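# Lift the ball with both hands and hold it

## Task

Grip the ball between both hands, raise it at least three finger-widths above the ring it sits on, and keep it motionless in the air, touching nothing else at the finish. If any motor of either hand reads moving in hand_stopped_by at the end, the task is not done.

## Robot and tools

ROBOT. A humanoid upper body stands on a mount past the table's -x edge (that edge is at x = 0.18 m) and faces roughly +x. It has left_arm (the robot's own left, on the +y side, with a left hand) and right_arm (on the -y side, with a right hand). Both hands have five fingers; the left is a mirror of the right. The body may be slightly turned or tilted.

SCENE FRAME. Reported positions are in metres in one shared frame: z = 0 on the table top and +z up, +x away from the robot across the table. The pelvis is 0.01 to 0.14 m above the table; each shoulder sits about 0.28 m above it, 0.06 m forward, and 0.10 m to its own side. A hand point can be at most 0.62 m from its shoulder, and printed positions get less accurate at long reach.

HAND POINT. Each arm is steered by a point 0.05 m in front of the palm, where index pad and thumb tip meet in a pinch. Its own axes: +z along the straightened fingers (which extend 0.06 to 0.07 m past it), +y out of the palm, +x across the palm toward the little finger on the right hand but toward the thumb on the left hand. A wrist bracket on the little-finger side sticks out 0.03 m further than the point along +y and 0.11 m across; it can collide.

THE ROW. Every moving command uses a row of 28 numbers, each in [-1, 1], always for both arms: left_arm dx, dy, dz, rx, ry, rz, then left_gripper little, ring, middle, index, thumb_bend, thumb_turn, force_limit, speed; then the same 14 for right_arm and right_gripper. An optional extra 14 numbers (0 to 1) scale each joint's stiffness, left arm's seven joints then the right's, and persist until changed.
- dx..rz are an offset, not a pose: the target relative to the hand point's measured pose at the start of the action (for a call's first action, the last pose reported), expressed in the hand point's own axes. 1.0 equals 0.6 m or 180 degrees; rx, ry, rz form one rotation vector. Each row in a table is measured from that same start, not from the prior row.
- Finger numbers are absolute targets: +1 straight/open, -1 curled fully. thumb_bend +1 straight, -1 fully bent; thumb_turn +1 beside the palm, -1 across in front of it. A pinch is roughly index -0.22, thumb_bend -0.75, thumb_turn -0.57.
- force_limit maps linearly from about 0 N (-1) to 10 N (+1) at the fingertip, 15 N for the two thumb motors; it only stops closing motors. speed maps from near 0 (-1) to full (+1), where full travel takes 0.6 s.
- No value means 'unchanged'. To keep a hand as is, resend its last eight hand numbers; if none were sent yet, send its six hand_measured values plus hand_force_limit and hand_speed.

TOOLS.
- execute_actions(actions): a list of actions; each action is a table of up to 15 rows, one row per 1/30 s control step, and a short table repeats its final row to fill 15 steps. An empty list just returns state and images.
- move(target, speed, blocking): target is one row as above, offsets taken from the last reported pose. Each hand point travels a straight line toward its target, paths finishing together, lasting 0.5 to 10 s. speed is the top path speed in m/s, 0.002 to 0.5 (default 0.25); turning is capped at twice that in rad/s. Paths do not avoid obstacles or the other arm. blocking=false returns after 0.5 s while motion continues; then only wait or stop are accepted until the move ends.
- wait(seconds): 0 to 10 s, holding last commands.
- stop(): brakes a running move; it needs some room.
- zoom_image(camera, region): camera is cam_head, cam_high, cam_left_wrist or cam_right_wrist; region [x0, y0, x1, y1] in pixels, at most 504 x 504.
- show_instructions(): shows the reference pages.
- finished_scene(scene): ends the current scene by its number; irreversible.

MOTION LIMITS. Each step, the commanded pose is clipped to within 70 mm and 16 degrees of the measured one; position wins over orientation. Large offsets may need several actions, since after an action the arm only continues to its last clipped pose.

GRIPPING. With the thumb turned fully across the palm first, a hand can wrap objects 0.035 to 0.08 m wide, the object resting on the wrist side of the hand point. A motor starts only when its target changes by 0.01 or more, then runs until it reaches the target or, when closing, hits force_limit, and locks. Close at speed -0.9 or lower for a gentle grip. To tighten, raise force_limit and send a more-closed target; to loosen, send a more-open one.

RESULT LINES. The state line gives each hand point's position and quaternion (wxyz). 'Hand target' shows where each arm is now heading. hand_measured, hand_stopped_by (moving, target, force, stalled, fault) and hand_load_n list six values in motor order; loads falling near 0 mean the grip was lost. 'pose unreachable' means a clearance check altered that arm's command. HELD in step readings marks held-back steps. A move adds a 'move:' line with its ending (done, off_target, moving, held, fault), limits such as paced or held, and each hand's distance to its target. MOTOR HOT warns from 90 °C; at 120 °C the arm drops.

AVOID. Knocking anything off the table; hard hits or pressing between the arms (any part, including fingers and brackets); joint torque reaching its limit (22.2 N m, wrist pitch and yaw 4.45 N m), which freezes that arm for 10 s; dropping or slamming the ball; fast moves into contact. Loose objects may get brief outside pushes. The robot keeps its last command while you compose replies.

Each tool is called after ">>>" as name(argument=value, ...) on one line, values as JSON.

Reference images:

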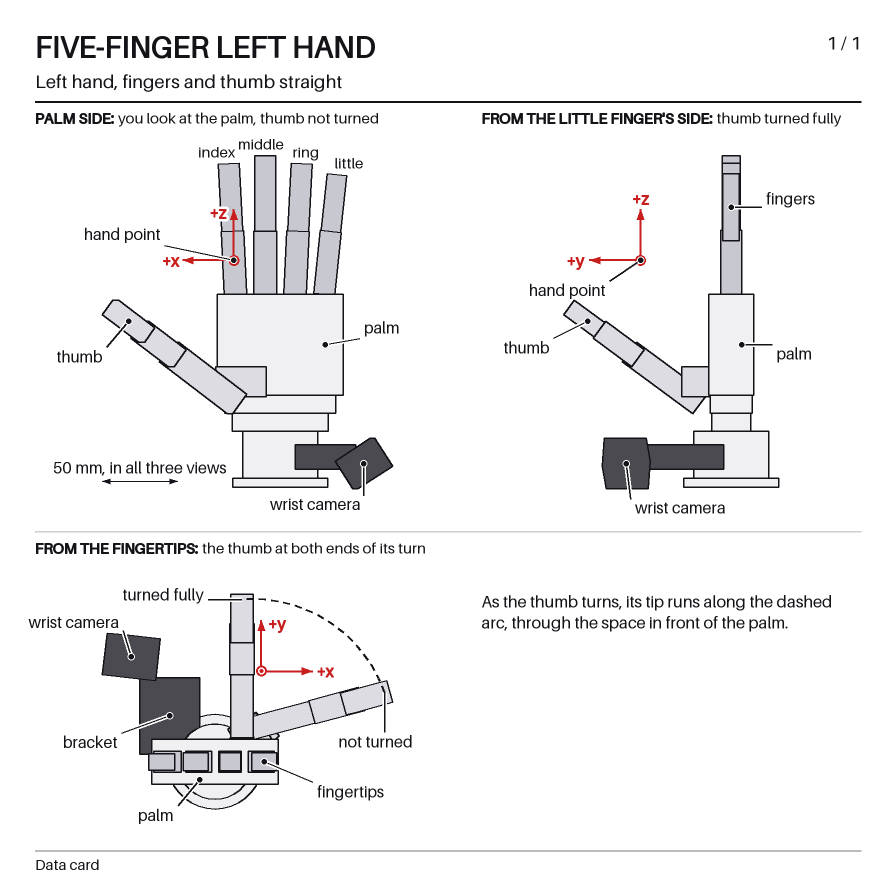

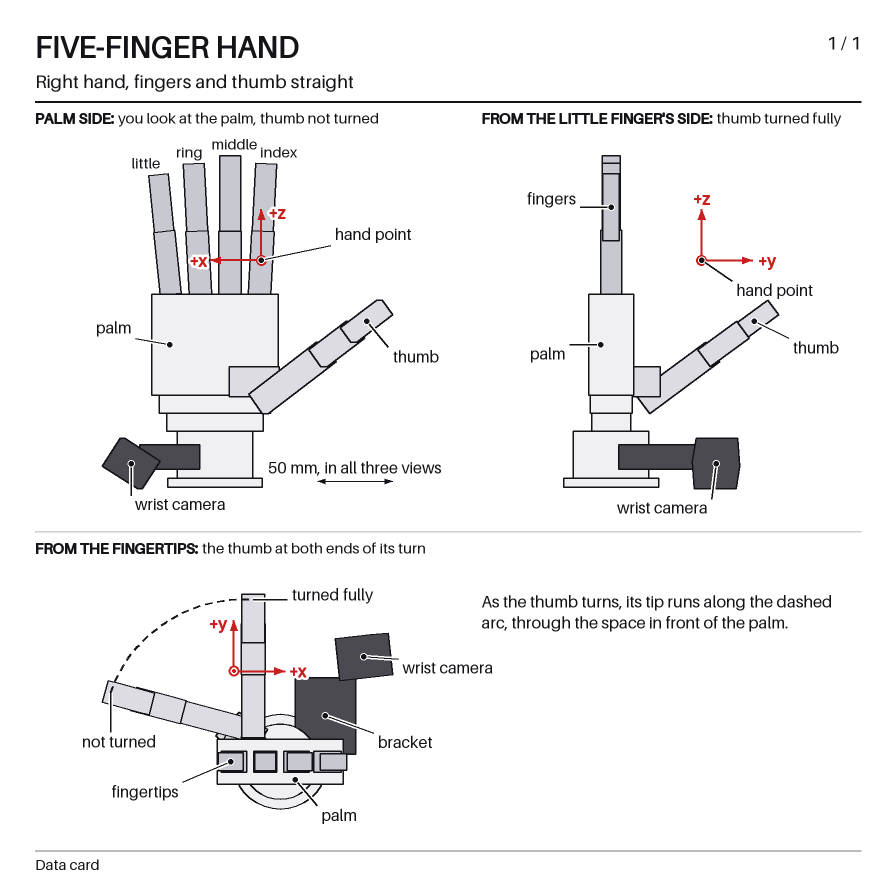

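## Session

>>> execute_actions(actions=[])

Scene clock: 0.00 s.
left_arm: end_effector_position=(+0.1178, +0.1168, +0.4507) hand_measured=(+1.000, +1.000, +1.000, +1.000, +1.000, +1.000) hand_load_n=(+0.0, +0.0, +0.0, +0.0, +0.0, +0.0) hand_stopped_by=(target, target, target, target, target, target) hand_force_limit=0.00 hand_speed=-0.80 end_effector_quat_wxyz=(-0.027, +0.069, -0.218, +0.973) | right_arm: end_effector_position=(+0.1536, -0.0906, +0.4452) hand_measured=(+1.000, +1.000, +1.000, +1.000, +1.000, +1.000) hand_load_n=(+0.0, +0.0, +0.0, +0.0, +0.0, +0.0) hand_stopped_by=(target, target, target, target, target, target) hand_force_limit=0.00 hand_speed=-0.80 end_effector_quat_wxyz=(+0.969, -0.119, +0.040, +0.213)
Joint positions: left_arm=[-0.025  0.598  0.256 -0.654 -0.529 -1.002 -0.272] | right_arm=[-0.02  -0.396 -0.127 -0.641  0.596 -1.032  0.365]
Joint velocities: left_arm=[-0.015  0.    -0.015 -0.002  0.002  0.     0.   ] | right_arm=[ 0.021 -0.009 -0.009  0.005  0.003  0.     0.   ]
Motor temperatures (°C, as the motors report them): left_arm=[43 39 40 36 40 27 30] | right_arm=[40 37 40 37 39 29 31]
Hand target (left_arm): +0.118, +0.117, +0.451; -0.027, +0.069, -0.218, +0.973
Hand target (right_arm): +0.154, -0.091, +0.445; +0.969, -0.119, +0.040, +0.213
Joint stiffness scale: left_arm=[1. 1. 1. 1. 1. 1. 1.] | right_arm=[1. 1. 1. 1. 1. 1. 1.]

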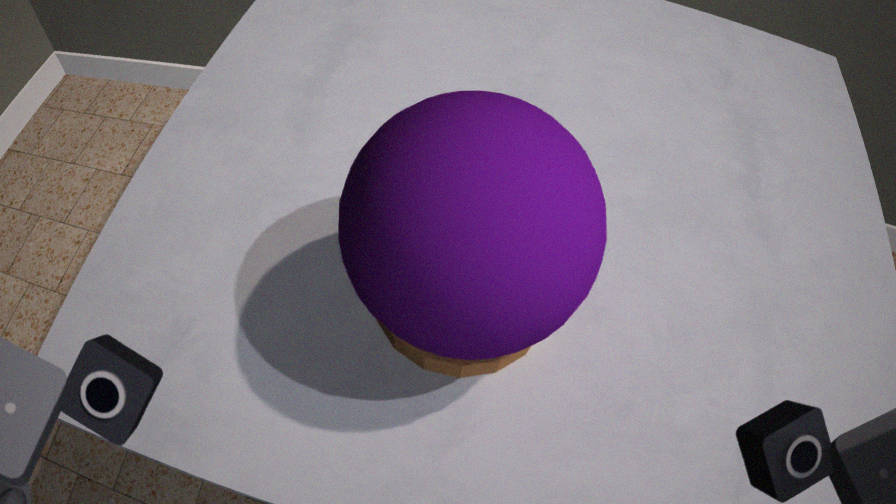

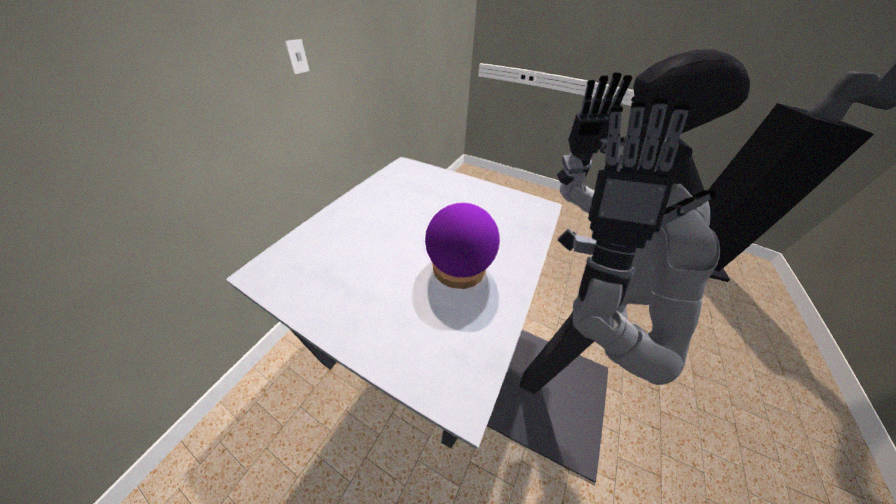

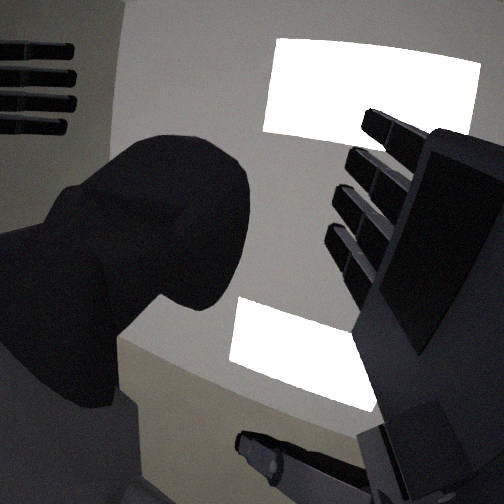

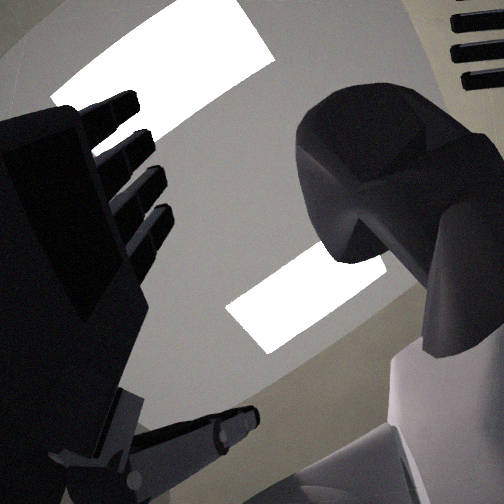

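>>> move(target=[-0.358,-0.05,-0.347,0.094,-0.447,-0.121,1,1,1,1,1,1,0,-0.8,0.155,-0.268,-0.375,0.166,0.463,-0.047,1,1,1,1,1,1,0,-0.8], speed=0.4)

Scene clock: 14.00 s.
left_arm: end_effector_position=(+0.3011, +0.2576, +0.2524) hand_measured=(+1.000, +1.000, +1.000, +1.000, +1.000, +1.000) hand_load_n=(+0.0, +0.0, +0.0, +0.0, +0.0, +0.0) hand_stopped_by=(target, target, target, target, target, target) hand_force_limit=0.00 hand_speed=-0.80 end_effector_quat_wxyz=(-0.026, +0.706, -0.004, +0.708) | right_arm: end_effector_position=(+0.2992, -0.2572, +0.2535) hand_measured=(+1.000, +1.000, +1.000, +1.000, +1.000, +1.000) hand_load_n=(+0.0, +0.0, +0.0, +0.0, +0.0, +0.0) hand_stopped_by=(target, target, target, target, target, target) hand_force_limit=0.00 hand_speed=-0.80 end_effector_quat_wxyz=(+0.715, +0.007, +0.699, -0.008)
Joint positions: left_arm=[ 0.369  0.931  0.167 -0.352 -0.893 -0.274 -0.062] | right_arm=[ 0.473 -0.156 -0.975 -0.466  0.699  0.112  0.627]
Joint velocities: left_arm=[0.005 0.    0.008 0.008 0.002 0.006 0.   ] | right_arm=[-0.009 -0.008 -0.011  0.005  0.     0.005 -0.001]
Motor temperatures (°C, as the motors report them): left_arm=[44 40 40 36 40 28 30] | right_arm=[40 38 40 37 39 29 31]
Hand target (left_arm): +0.302, +0.258, +0.254; -0.025, +0.705, -0.003, +0.709
Hand target (right_arm): +0.299, -0.258, +0.253; +0.713, +0.005, +0.701, -0.011
Off the commanded pose (left_arm): 0.009 m, 3 deg.
Off the commanded pose (right_arm): 0.008 m, 2 deg.
Joint stiffness scale: left_arm=[1. 1. 1. 1. 1. 1. 1.] | right_arm=[1. 1. 1. 1. 1. 1. 1.]
joint sent to its limit (right arm) — the command would take joint 1 (shoulder pitch) past its upper limit, so that joint was sent only as far as its limit.
move: off_target (left_arm, right_arm)

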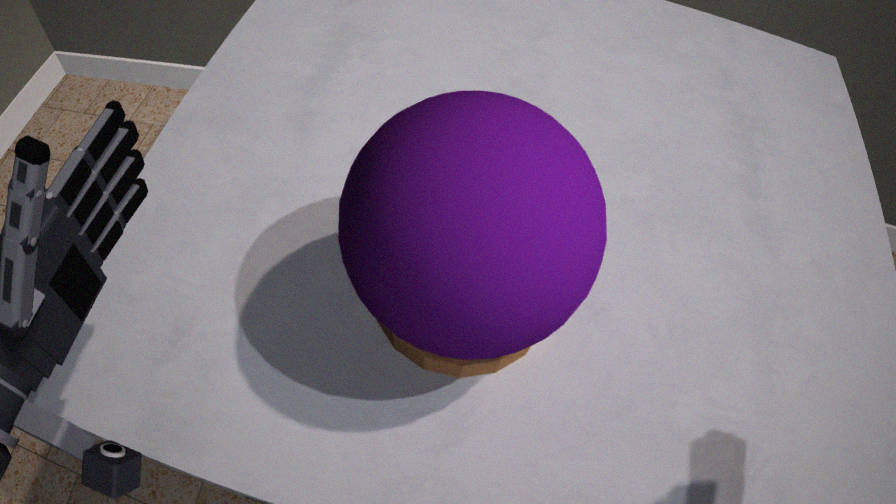

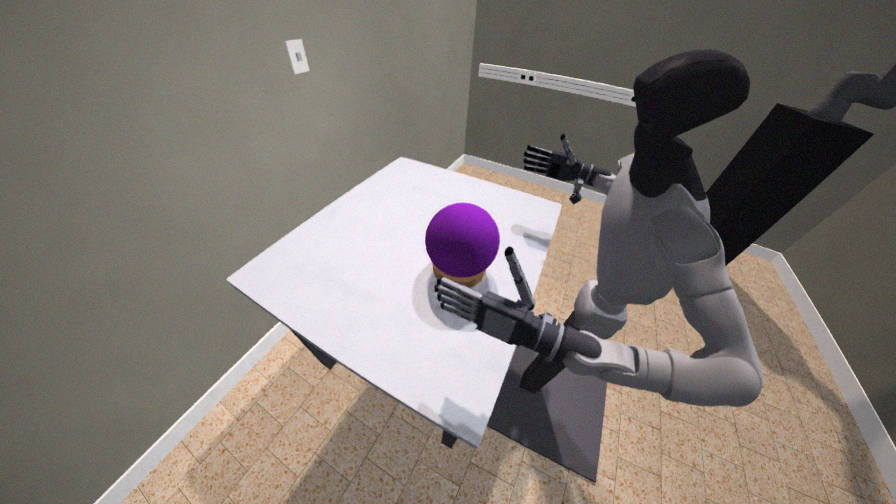

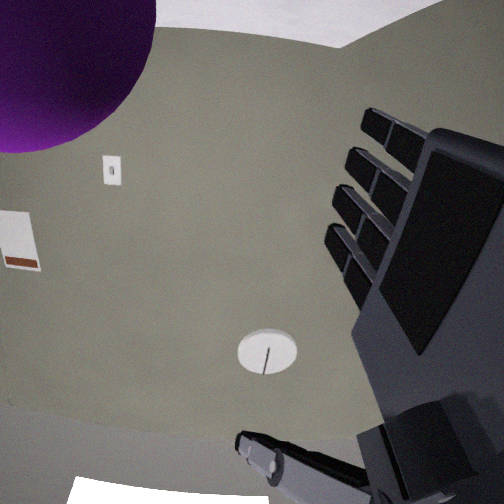

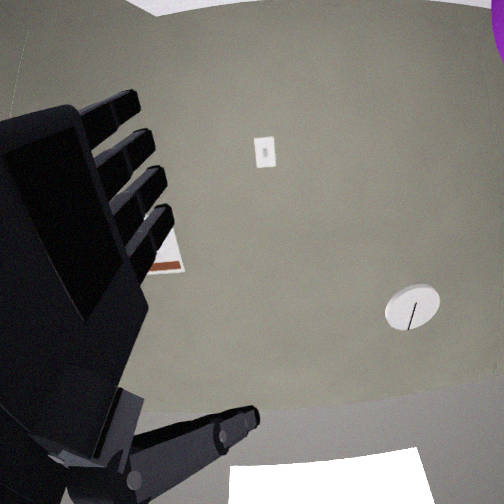

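Ball is left of centre (y≈+0.08).

>>> move(target=[-0.17,0,0.17,0,0,0,1,1,1,1,1,1,0,-0.8,0.17,0.25,0.17,0,0,0,1,1,1,1,1,1,0,-0.8])

Scene clock: 20.40 s.
left_arm: end_effector_position=(+0.3992, +0.2652, +0.1469) hand_measured=(+1.000, +1.000, +1.000, +1.000, +1.000, +1.000) hand_load_n=(+0.0, +0.0, +0.0, +0.0, +0.0, +0.0) hand_stopped_by=(target, target, target, target, target, target) hand_force_limit=0.00 hand_speed=-0.80 end_effector_quat_wxyz=(-0.031, +0.708, +0.003, +0.705) | right_arm: end_effector_position=(+0.4025, -0.1048, +0.1476) hand_measured=(+1.000, +1.000, +1.000, +1.000, +1.000, +1.000) hand_load_n=(+0.0, +0.0, +0.0, +0.0, +0.0, +0.0) hand_stopped_by=(target, target, target, target, target, target) hand_force_limit=0.00 hand_speed=-0.80 end_effector_quat_wxyz=(+0.709, +0.005, +0.705, -0.005)
Joint positions: left_arm=[-0.402  0.531 -0.108  0.717 -0.598 -0.536 -0.32 ] | right_arm=[ 0.064  0.005 -0.229 -0.032  0.06  -0.283  0.051]
Joint velocities: left_arm=[ 0.    -0.003  0.009  0.011 -0.002 -0.02  -0.016] | right_arm=[-0.003 -0.003  0.002  0.009  0.006 -0.002 -0.002]
Motor temperatures (°C, as the motors report them): left_arm=[44 40 41 36 40 28 30] | right_arm=[40 38 40 38 39 29 31]
Hand target (left_arm): +0.400, +0.266, +0.148; -0.030, +0.706, +0.005, +0.707
Hand target (right_arm): +0.403, -0.105, +0.148; +0.710, +0.003, +0.705, -0.007
Off the commanded pose (left_arm): 0.006 m, 1 deg.
Off the commanded pose (right_arm): 0.009 m, 1 deg.
Joint stiffness scale: left_arm=[1. 1. 1. 1. 1. 1. 1.] | right_arm=[1. 1. 1. 1. 1. 1. 1.]
move: off_target (left_arm, right_arm)

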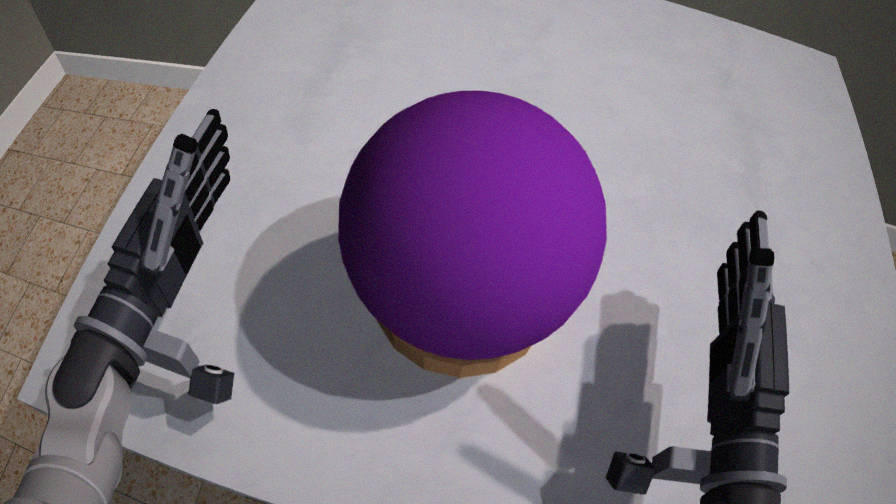

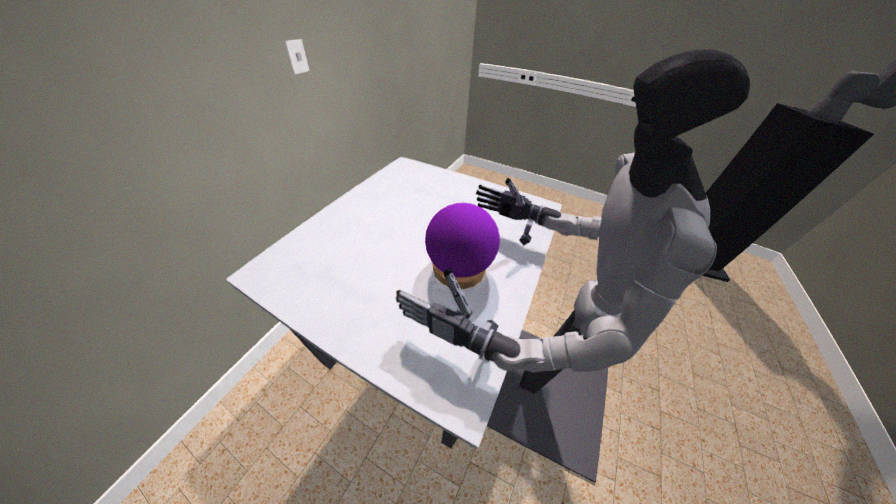

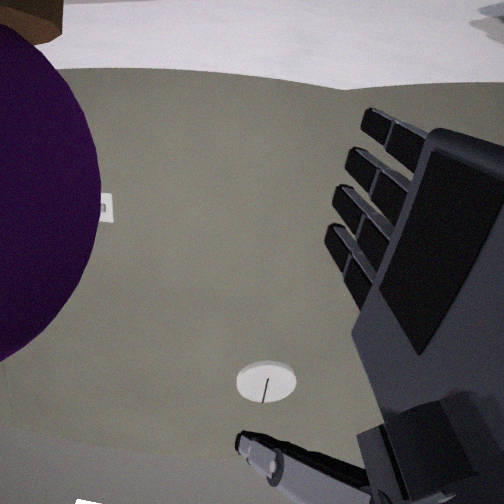

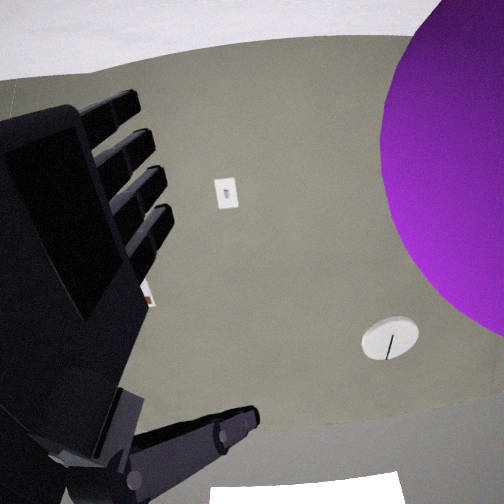

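>>> move(target=[0,0.16,0.03,0,0,0,0.7,0.7,0.7,0.7,1,1,0,0,0,0.15,0.03,0,0,0,0.7,0.7,0.7,0.7,1,1,0,0], speed=0.15)

Scene clock: 25.67 s.
left_arm: end_effector_position=(+0.4167, +0.1686, +0.1379) hand_measured=(+0.700, +0.700, +0.700, +0.700, +1.000, +1.000) hand_load_n=(+0.0, +0.0, +0.0, +0.0, +0.0, +0.0) hand_stopped_by=(target, target, target, target, target, target) hand_force_limit=0.00 hand_speed=0.00 end_effector_quat_wxyz=(-0.027, +0.713, +0.004, +0.701) | right_arm: end_effector_position=(+0.4200, -0.0138, +0.1472) hand_measured=(+0.700, +0.700, +0.700, +0.700, +1.000, +1.000) hand_load_n=(+0.0, +0.0, +0.0, +0.0, +0.0, +0.0) hand_stopped_by=(target, target, target, target, target, target) hand_force_limit=0.00 hand_speed=0.00 end_effector_quat_wxyz=(+0.708, +0.003, +0.706, -0.005)
Joint positions: left_arm=[-0.362  0.356 -0.291  0.44  -0.376 -0.402  0.069] | right_arm=[-0.088  0.005  0.157  0.076 -0.055 -0.239 -0.391]
Joint velocities: left_arm=[-0.002  0.008  0.002 -0.008  0.008  0.     0.002] | right_arm=[ 0.     0.    -0.005  0.003  0.     0.     0.   ]
Motor temperatures (°C, as the motors report them): left_arm=[44 40 41 36 40 28 30] | right_arm=[40 38 40 38 39 30 31]
Hand target (left_arm): +0.417, +0.169, +0.139; -0.029, +0.712, +0.002, +0.702
Hand target (right_arm): +0.420, -0.013, +0.147; +0.708, +0.001, +0.706, -0.007
Off the commanded pose (left_arm): 0.007 m, 1 deg.
Off the commanded pose (right_arm): 0.002 m, 0 deg.
Joint stiffness scale: left_arm=[1. 1. 1. 1. 1. 1. 1.] | right_arm=[1. 1. 1. 1. 1. 1. 1.]
joint sent to its limit (right arm) — the command would take joint 2 (shoulder roll) past its upper limit, so that joint was sent only as far as its limit.
move: off_target (left_arm)

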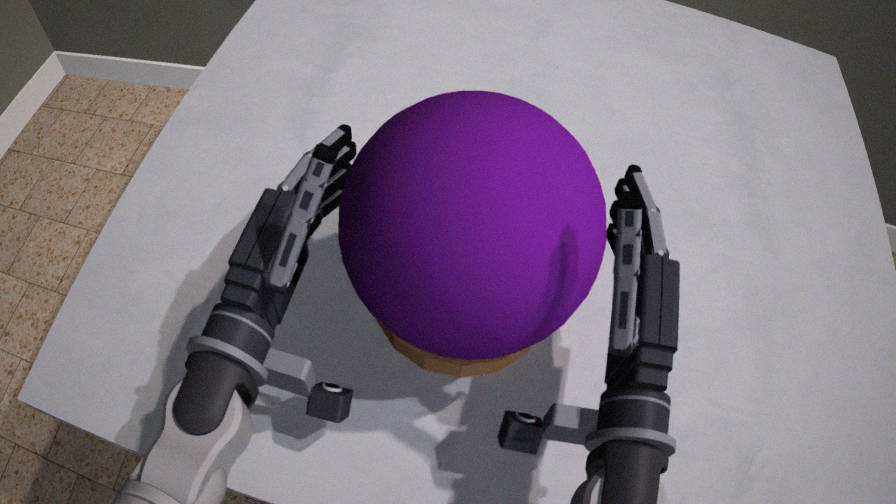

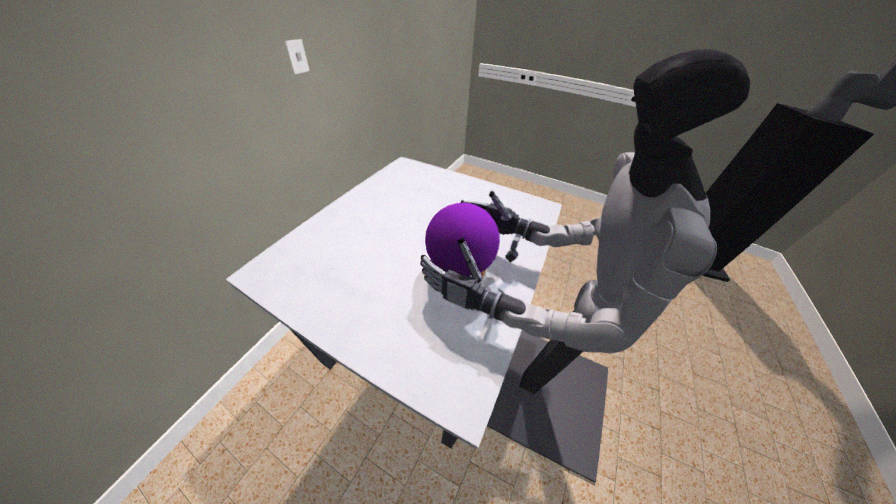

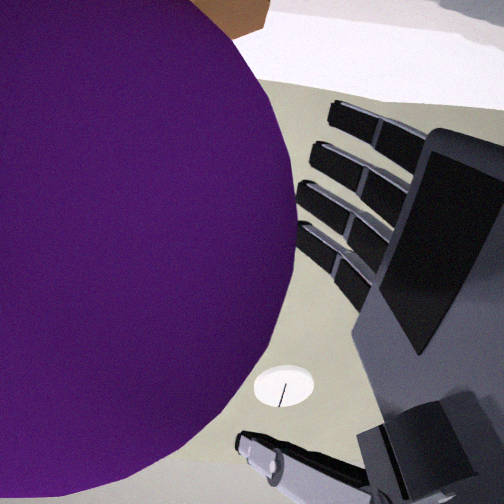

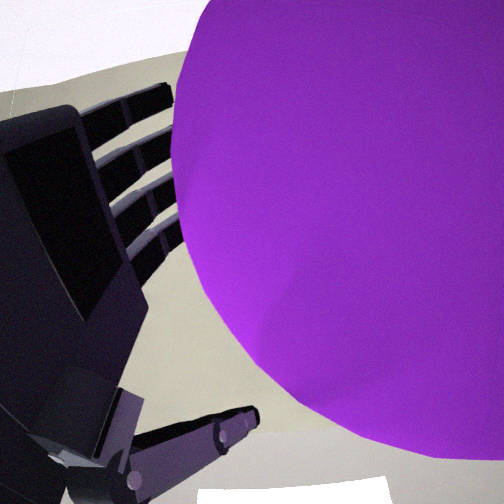

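>>> move(target=[0,0.075,0.04,0,0,0,0.7,0.7,0.7,0.7,1,1,0,0,0.012,0.065,0.03,0,0,0,0.7,0.7,0.7,0.7,1,1,0,0], speed=0.04)

Scene clock: 30.63 s.
left_arm: end_effector_position=(+0.4425, +0.1389, +0.1498) hand_measured=(+0.700, +0.700, +0.700, +0.700, +1.000, +1.000) hand_load_n=(+0.0, +0.0, +0.0, +0.0, +0.0, +0.5) hand_stopped_by=(target, target, target, target, target, target) hand_force_limit=0.00 hand_speed=0.00 end_effector_quat_wxyz=(-0.036, +0.698, +0.024, +0.715) | right_arm: end_effector_position=(+0.4275, +0.0033, +0.1439) hand_measured=(+0.700, +0.700, +0.700, +0.700, +1.000, +1.000) hand_load_n=(+0.0, +0.0, +0.0, +0.0, +0.0, +0.0) hand_stopped_by=(target, target, target, target, target, target) hand_force_limit=0.00 hand_speed=0.00 end_effector_quat_wxyz=(+0.708, +0.001, +0.707, -0.006)
Joint positions: left_arm=[-0.477  0.242 -0.346  0.525 -0.307 -0.414  0.21 ] | right_arm=[-0.163  0.005  0.212  0.164 -0.055 -0.25  -0.467]
Joint velocities: left_arm=[-0.002  0.003 -0.025  0.002  0.003 -0.014  0.016] | right_arm=[ 0.     0.     0.003  0.003 -0.002  0.     0.   ]
Motor temperatures (°C, as the motors report them): left_arm=[45 40 41 36 40 29 30] | right_arm=[40 38 40 38 39 30 31]
Hand target (left_arm): +0.440, +0.124, +0.135; -0.026, +0.714, +0.005, +0.700
Hand target (right_arm): +0.427, +0.003, +0.144; +0.707, +0.001, +0.707, -0.007
Off the commanded pose (left_arm): 0.020 m, 3 deg.
Off the commanded pose (right_arm): 0.025 m, 0 deg.
Joint stiffness scale: left_arm=[1. 1. 1. 1. 1. 1. 1.] | right_arm=[1. 1. 1. 1. 1. 1. 1.]
joint sent to its limit (right arm) — the command would take joint 2 (shoulder roll) past its upper limit, so that joint was sent only as far as its limit.
move: held (right_arm), off_target (left_arm); limits=held; held on 27 of 46 steps (right_arm), including the last (right_arm)
pose unreachable (right arm): on one or more control steps of this call, first in action 0 (counted from 0), this arm could not follow its commanded pose, so it was not sent that pose on those steps. On the call's last step it was still not sent that pose. It may still have moved: this result reports where it is.
cause: the commanded pose would bring a part of the arm (just beyond joint 3 (shoulder yaw)) too close to the robot's own body.

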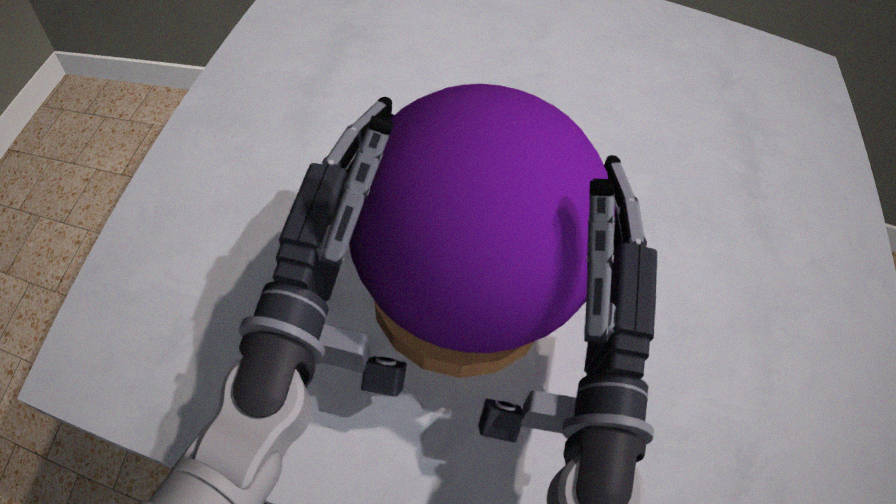

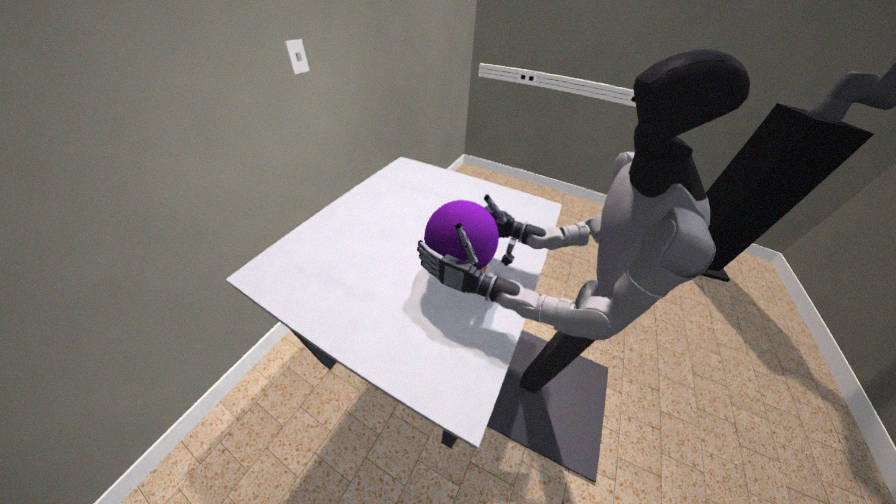

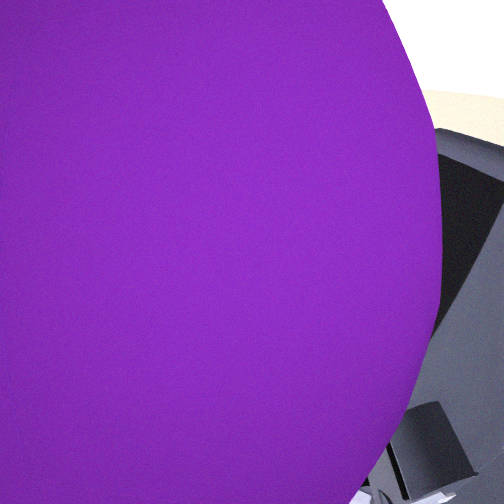

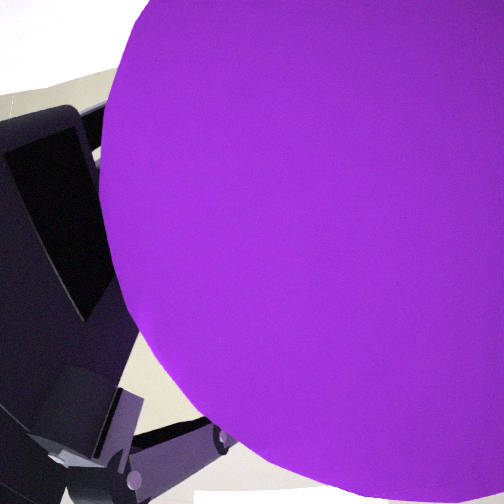

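>>> move(target=[-0.015,-0.01,-0.02,0.06,0,0,0.7,0.7,0.7,0.7,1,1,0,0,0,0.03,0.04,-0.08,0,0,0.7,0.7,0.7,0.7,1,1,0,0], speed=0.05)

Scene clock: 40.23 s.
left_arm: end_effector_position=(+0.4291, +0.1528, +0.1415) hand_measured=(+0.700, +0.700, +0.700, +0.700, +1.000, +1.000) hand_load_n=(+0.0, +0.0, +0.0, +0.0, +0.0, +0.0) hand_stopped_by=(target, target, target, target, target, target) hand_force_limit=0.00 hand_speed=0.00 end_effector_quat_wxyz=(-0.107, +0.689, +0.098, +0.710) | right_arm: end_effector_position=(+0.4544, +0.0140, +0.1456) hand_measured=(+0.700, +0.700, +0.700, +0.700, +1.000, +1.000) hand_load_n=(+0.0, +0.0, +0.0, +0.0, +0.0, +0.0) hand_stopped_by=(target, target, target, target, target, target) hand_force_limit=0.00 hand_speed=0.00 end_effector_quat_wxyz=(+0.705, -0.079, +0.701, +0.073)
Joint positions: left_arm=[-0.403  0.182 -0.403  0.484 -0.223 -0.446  0.507] | right_arm=[-0.338 -0.149  0.162  0.335  0.133 -0.281 -0.18 ]
Joint velocities: left_arm=[-0.011  0.008  0.002  0.008 -0.005 -0.004  0.018] | right_arm=[ 0.002  0.    -0.014  0.011  0.002 -0.006  0.003]
Motor temperatures (°C, as the motors report them): left_arm=[45 40 40 36 40 28 30] | right_arm=[41 37 40 39 39 30 31]
Hand target (left_arm): +0.429, +0.145, +0.139; -0.102, +0.692, +0.089, +0.709
Hand target (right_arm): +0.453, +0.022, +0.146; +0.703, -0.086, +0.701, +0.083
Off the commanded pose (left_arm): 0.009 m, 1 deg.
Off the commanded pose (right_arm): 0.008 m, 2 deg.
Joint stiffness scale: left_arm=[1. 1. 1. 1. 1. 1. 1.] | right_arm=[1. 1. 1. 1. 1. 1. 1.]
move: off_target (left_arm, right_arm)

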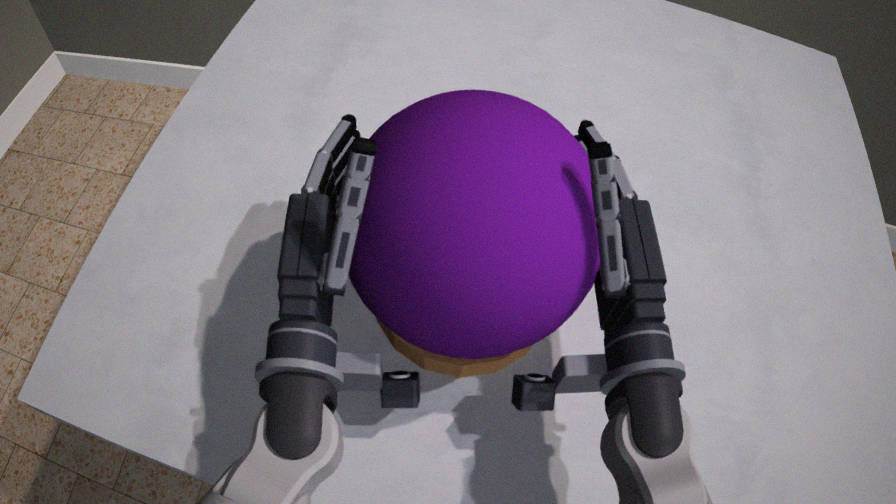

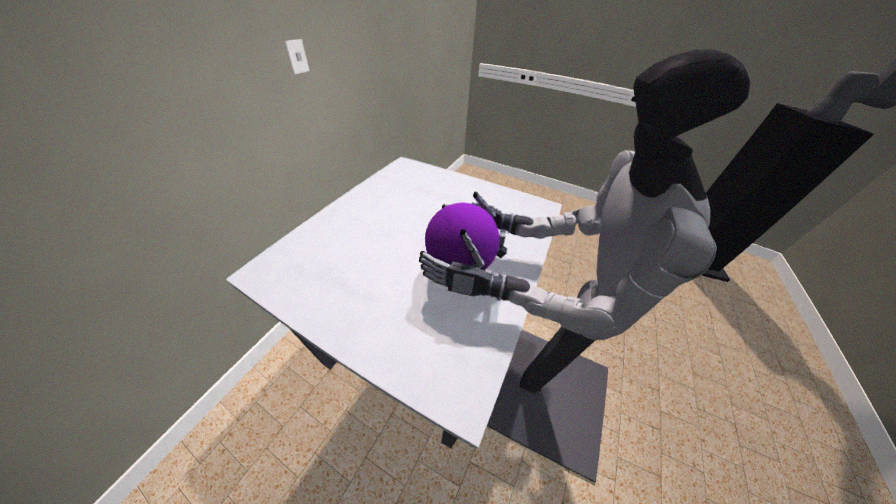

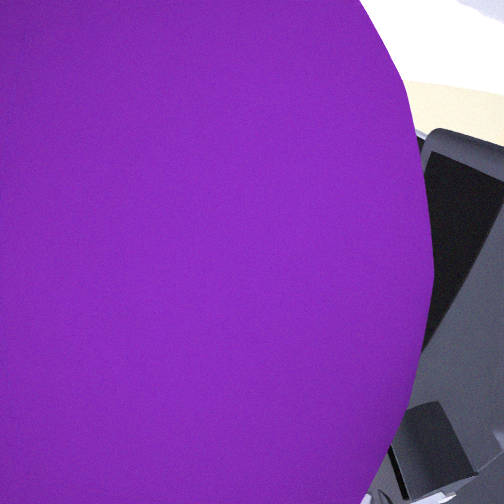

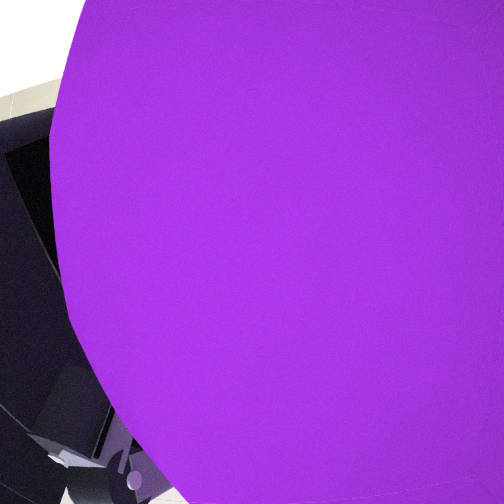

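Good. Squeeze with finger curl, then lift.

>>> move(target=[0,0.03,0,0,0,0,0.3,0.3,0.3,0.3,1,1,-0.4,-0.6,0,0.03,0,0,0,0,0.3,0.3,0.3,0.3,1,1,-0.4,-0.6], speed=0.04)

>>> move(target=[0.17,0.03,0,0,0,0,0.3,0.3,0.3,0.3,1,1,-0.4,-0.6,-0.17,0.03,0,0,0,0,0.3,0.3,0.3,0.3,1,1,-0.4,-0.6], speed=0.08)

Scene clock: 46.37 s.
left_arm: end_effector_position=(+0.4313, +0.1582, +0.1423) hand_measured=(+0.300, +0.300, +0.326, +0.300, +1.000, +1.000) hand_load_n=(+0.0, +0.0, +1.0, +0.5, +0.0, +0.0) hand_stopped_by=(target, target, force, target, target, target) hand_force_limit=-0.40 hand_speed=-0.60 end_effector_quat_wxyz=(-0.128, +0.683, +0.120, +0.709) | right_arm: end_effector_position=(+0.4578, +0.0098, +0.1450) hand_measured=(+0.304, +0.436, +0.458, +0.392, +1.000, +1.000) hand_load_n=(+4.0, +0.0, +0.0, +0.5, +0.0, +0.0) hand_stopped_by=(force, force, force, force, target, target) hand_force_limit=-0.40 hand_speed=-0.60 end_effector_quat_wxyz=(+0.707, -0.060, +0.703, +0.048)
Joint positions: left_arm=[-0.421  0.161 -0.414  0.509 -0.208 -0.455  0.587] | right_arm=[-0.341 -0.145  0.194  0.336  0.122 -0.282 -0.279]
Joint velocities: left_arm=[-0.008  0.011 -0.003 -0.003 -0.005  0.     0.007] | right_arm=[-0.002 -0.04   0.04  -0.002  0.034 -0.002 -0.026]
Motor temperatures (°C, as the motors report them): left_arm=[46 40 40 37 40 28 30] | right_arm=[42 37 40 39 39 30 31]
Hand target (left_arm): +0.433, +0.136, +0.141; -0.107, +0.689, +0.098, +0.710
Hand target (right_arm): +0.450, +0.031, +0.145; +0.705, -0.080, +0.701, +0.073
Off the commanded pose (left_arm): 0.023 m, 4 deg.
Off the commanded pose (right_arm): 0.023 m, 4 deg.
Joint stiffness scale: left_arm=[1. 1. 1. 1. 1. 1. 1.] | right_arm=[1. 1. 1. 1. 1. 1. 1.]
move: off_target (left_arm, right_arm)

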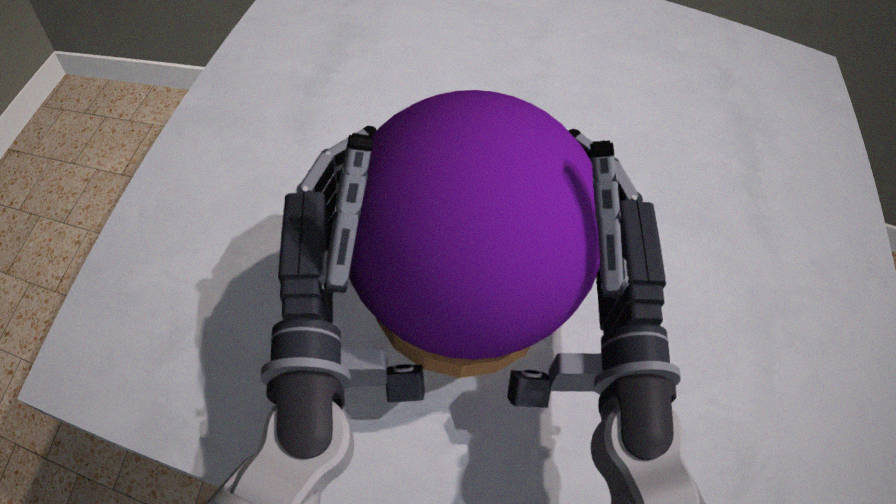

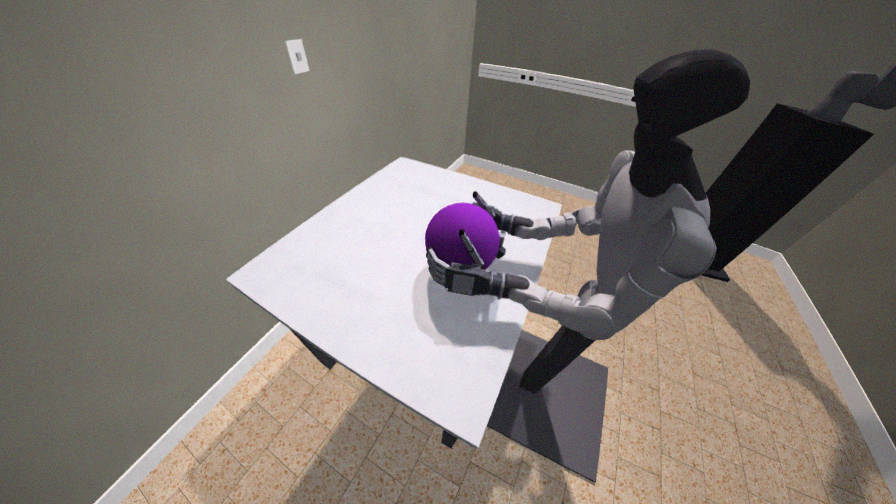

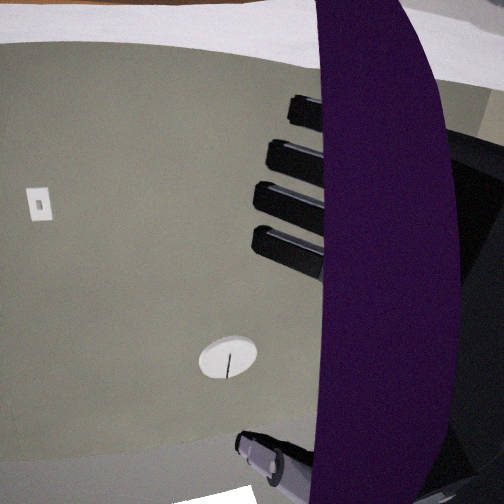

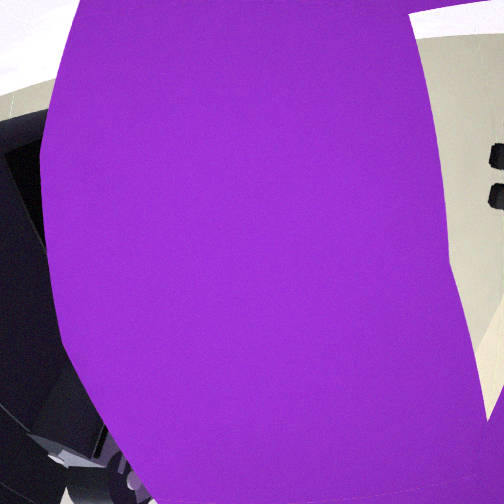

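Scene clock: 48.00 s.
left_arm: end_effector_position=(+0.4338, +0.1500, +0.2393) hand_measured=(+0.300, +0.300, +0.326, +0.300, +1.000, +1.000) hand_load_n=(+0.0, +5.0, +0.0, +0.0, +0.0, +0.0) hand_stopped_by=(target, target, force, target, target, target) hand_force_limit=-0.40 hand_speed=-0.60 end_effector_quat_wxyz=(-0.149, +0.684, +0.120, +0.704) | right_arm: end_effector_position=(+0.4602, +0.0115, +0.2437) hand_measured=(+0.304, +0.436, +0.458, +0.392, +1.000, +1.000) hand_load_n=(+8.0, +0.0, +0.0, +0.0, +0.0, +0.0) hand_stopped_by=(force, force, force, force, target, target) hand_force_limit=-0.40 hand_speed=-0.60 end_effector_quat_wxyz=(+0.711, -0.054, +0.701, +0.011)
Joint positions: left_arm=[-0.413  0.241 -0.387 -0.268 -0.243  0.295  0.746] | right_arm=[-0.37  -0.177  0.184 -0.381  0.124  0.465 -0.418]
Joint velocities: left_arm=[ 0.009 -0.002 -0.009  0.002 -0.011  0.004  0.   ] | right_arm=[-0.003  0.012 -0.015 -0.012  0.002  0.005  0.   ]
Motor temperatures (°C, as the motors report them): left_arm=[46 40 40 37 40 29 30] | right_arm=[42 37 40 39 39 30 31]
Hand target (left_arm): +0.434, +0.134, +0.244; -0.123, +0.685, +0.116, +0.709
Hand target (right_arm): +0.452, +0.030, +0.247; +0.708, -0.062, +0.702, +0.049
Off the commanded pose (left_arm): 0.012 m, 2 deg.
Off the commanded pose (right_arm): 0.019 m, 4 deg.
Joint stiffness scale: left_arm=[1. 1. 1. 1. 1. 1. 1.] | right_arm=[1. 1. 1. 1. 1. 1. 1.]
move: off_target (left_arm, right_arm)

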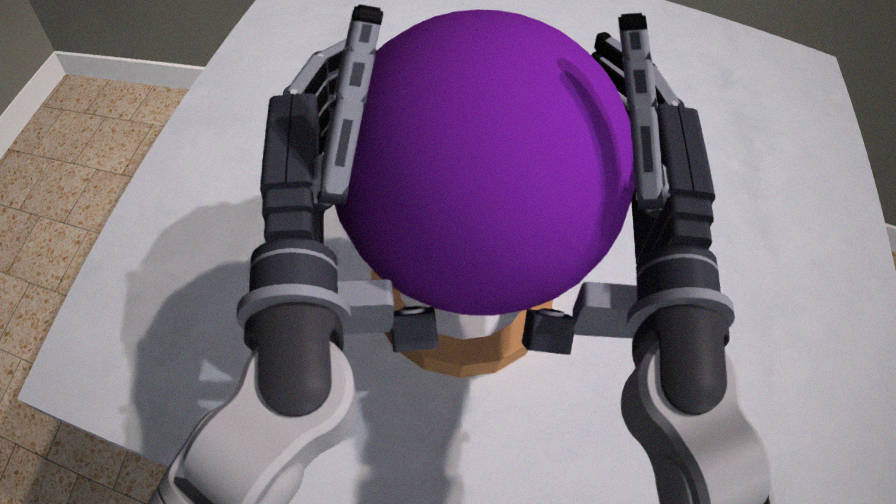

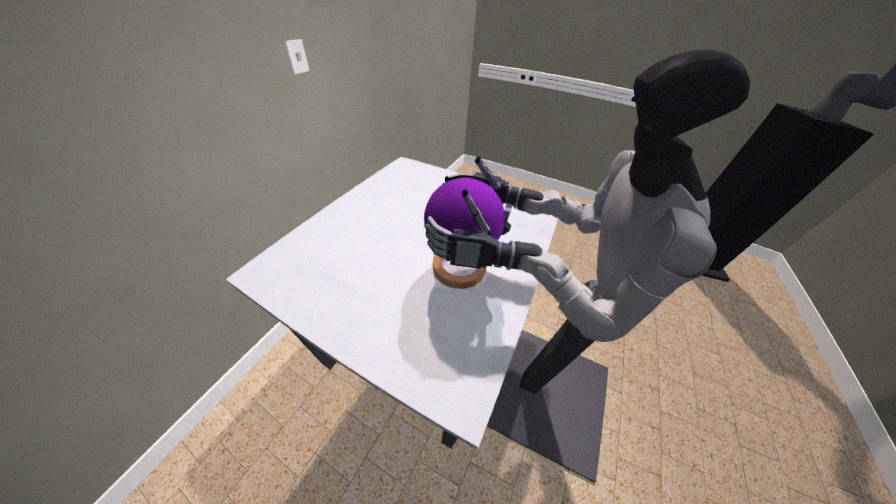

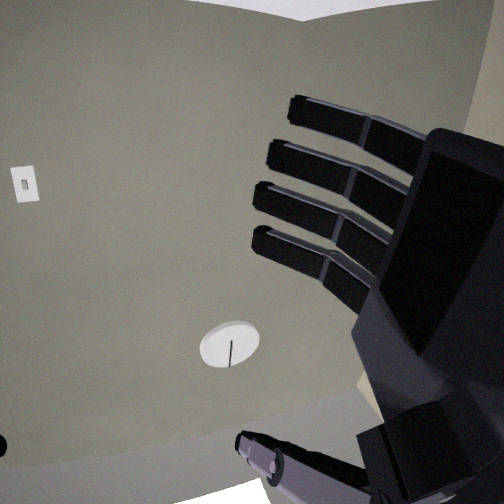

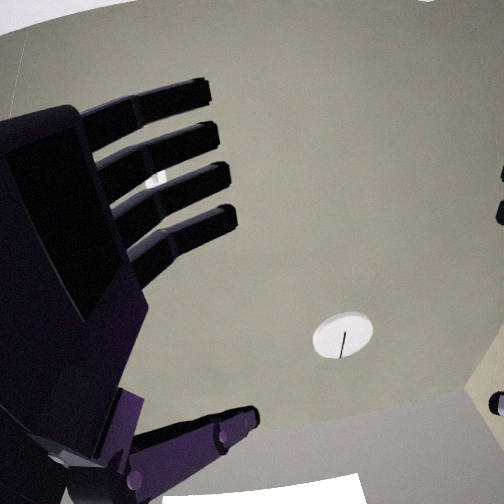

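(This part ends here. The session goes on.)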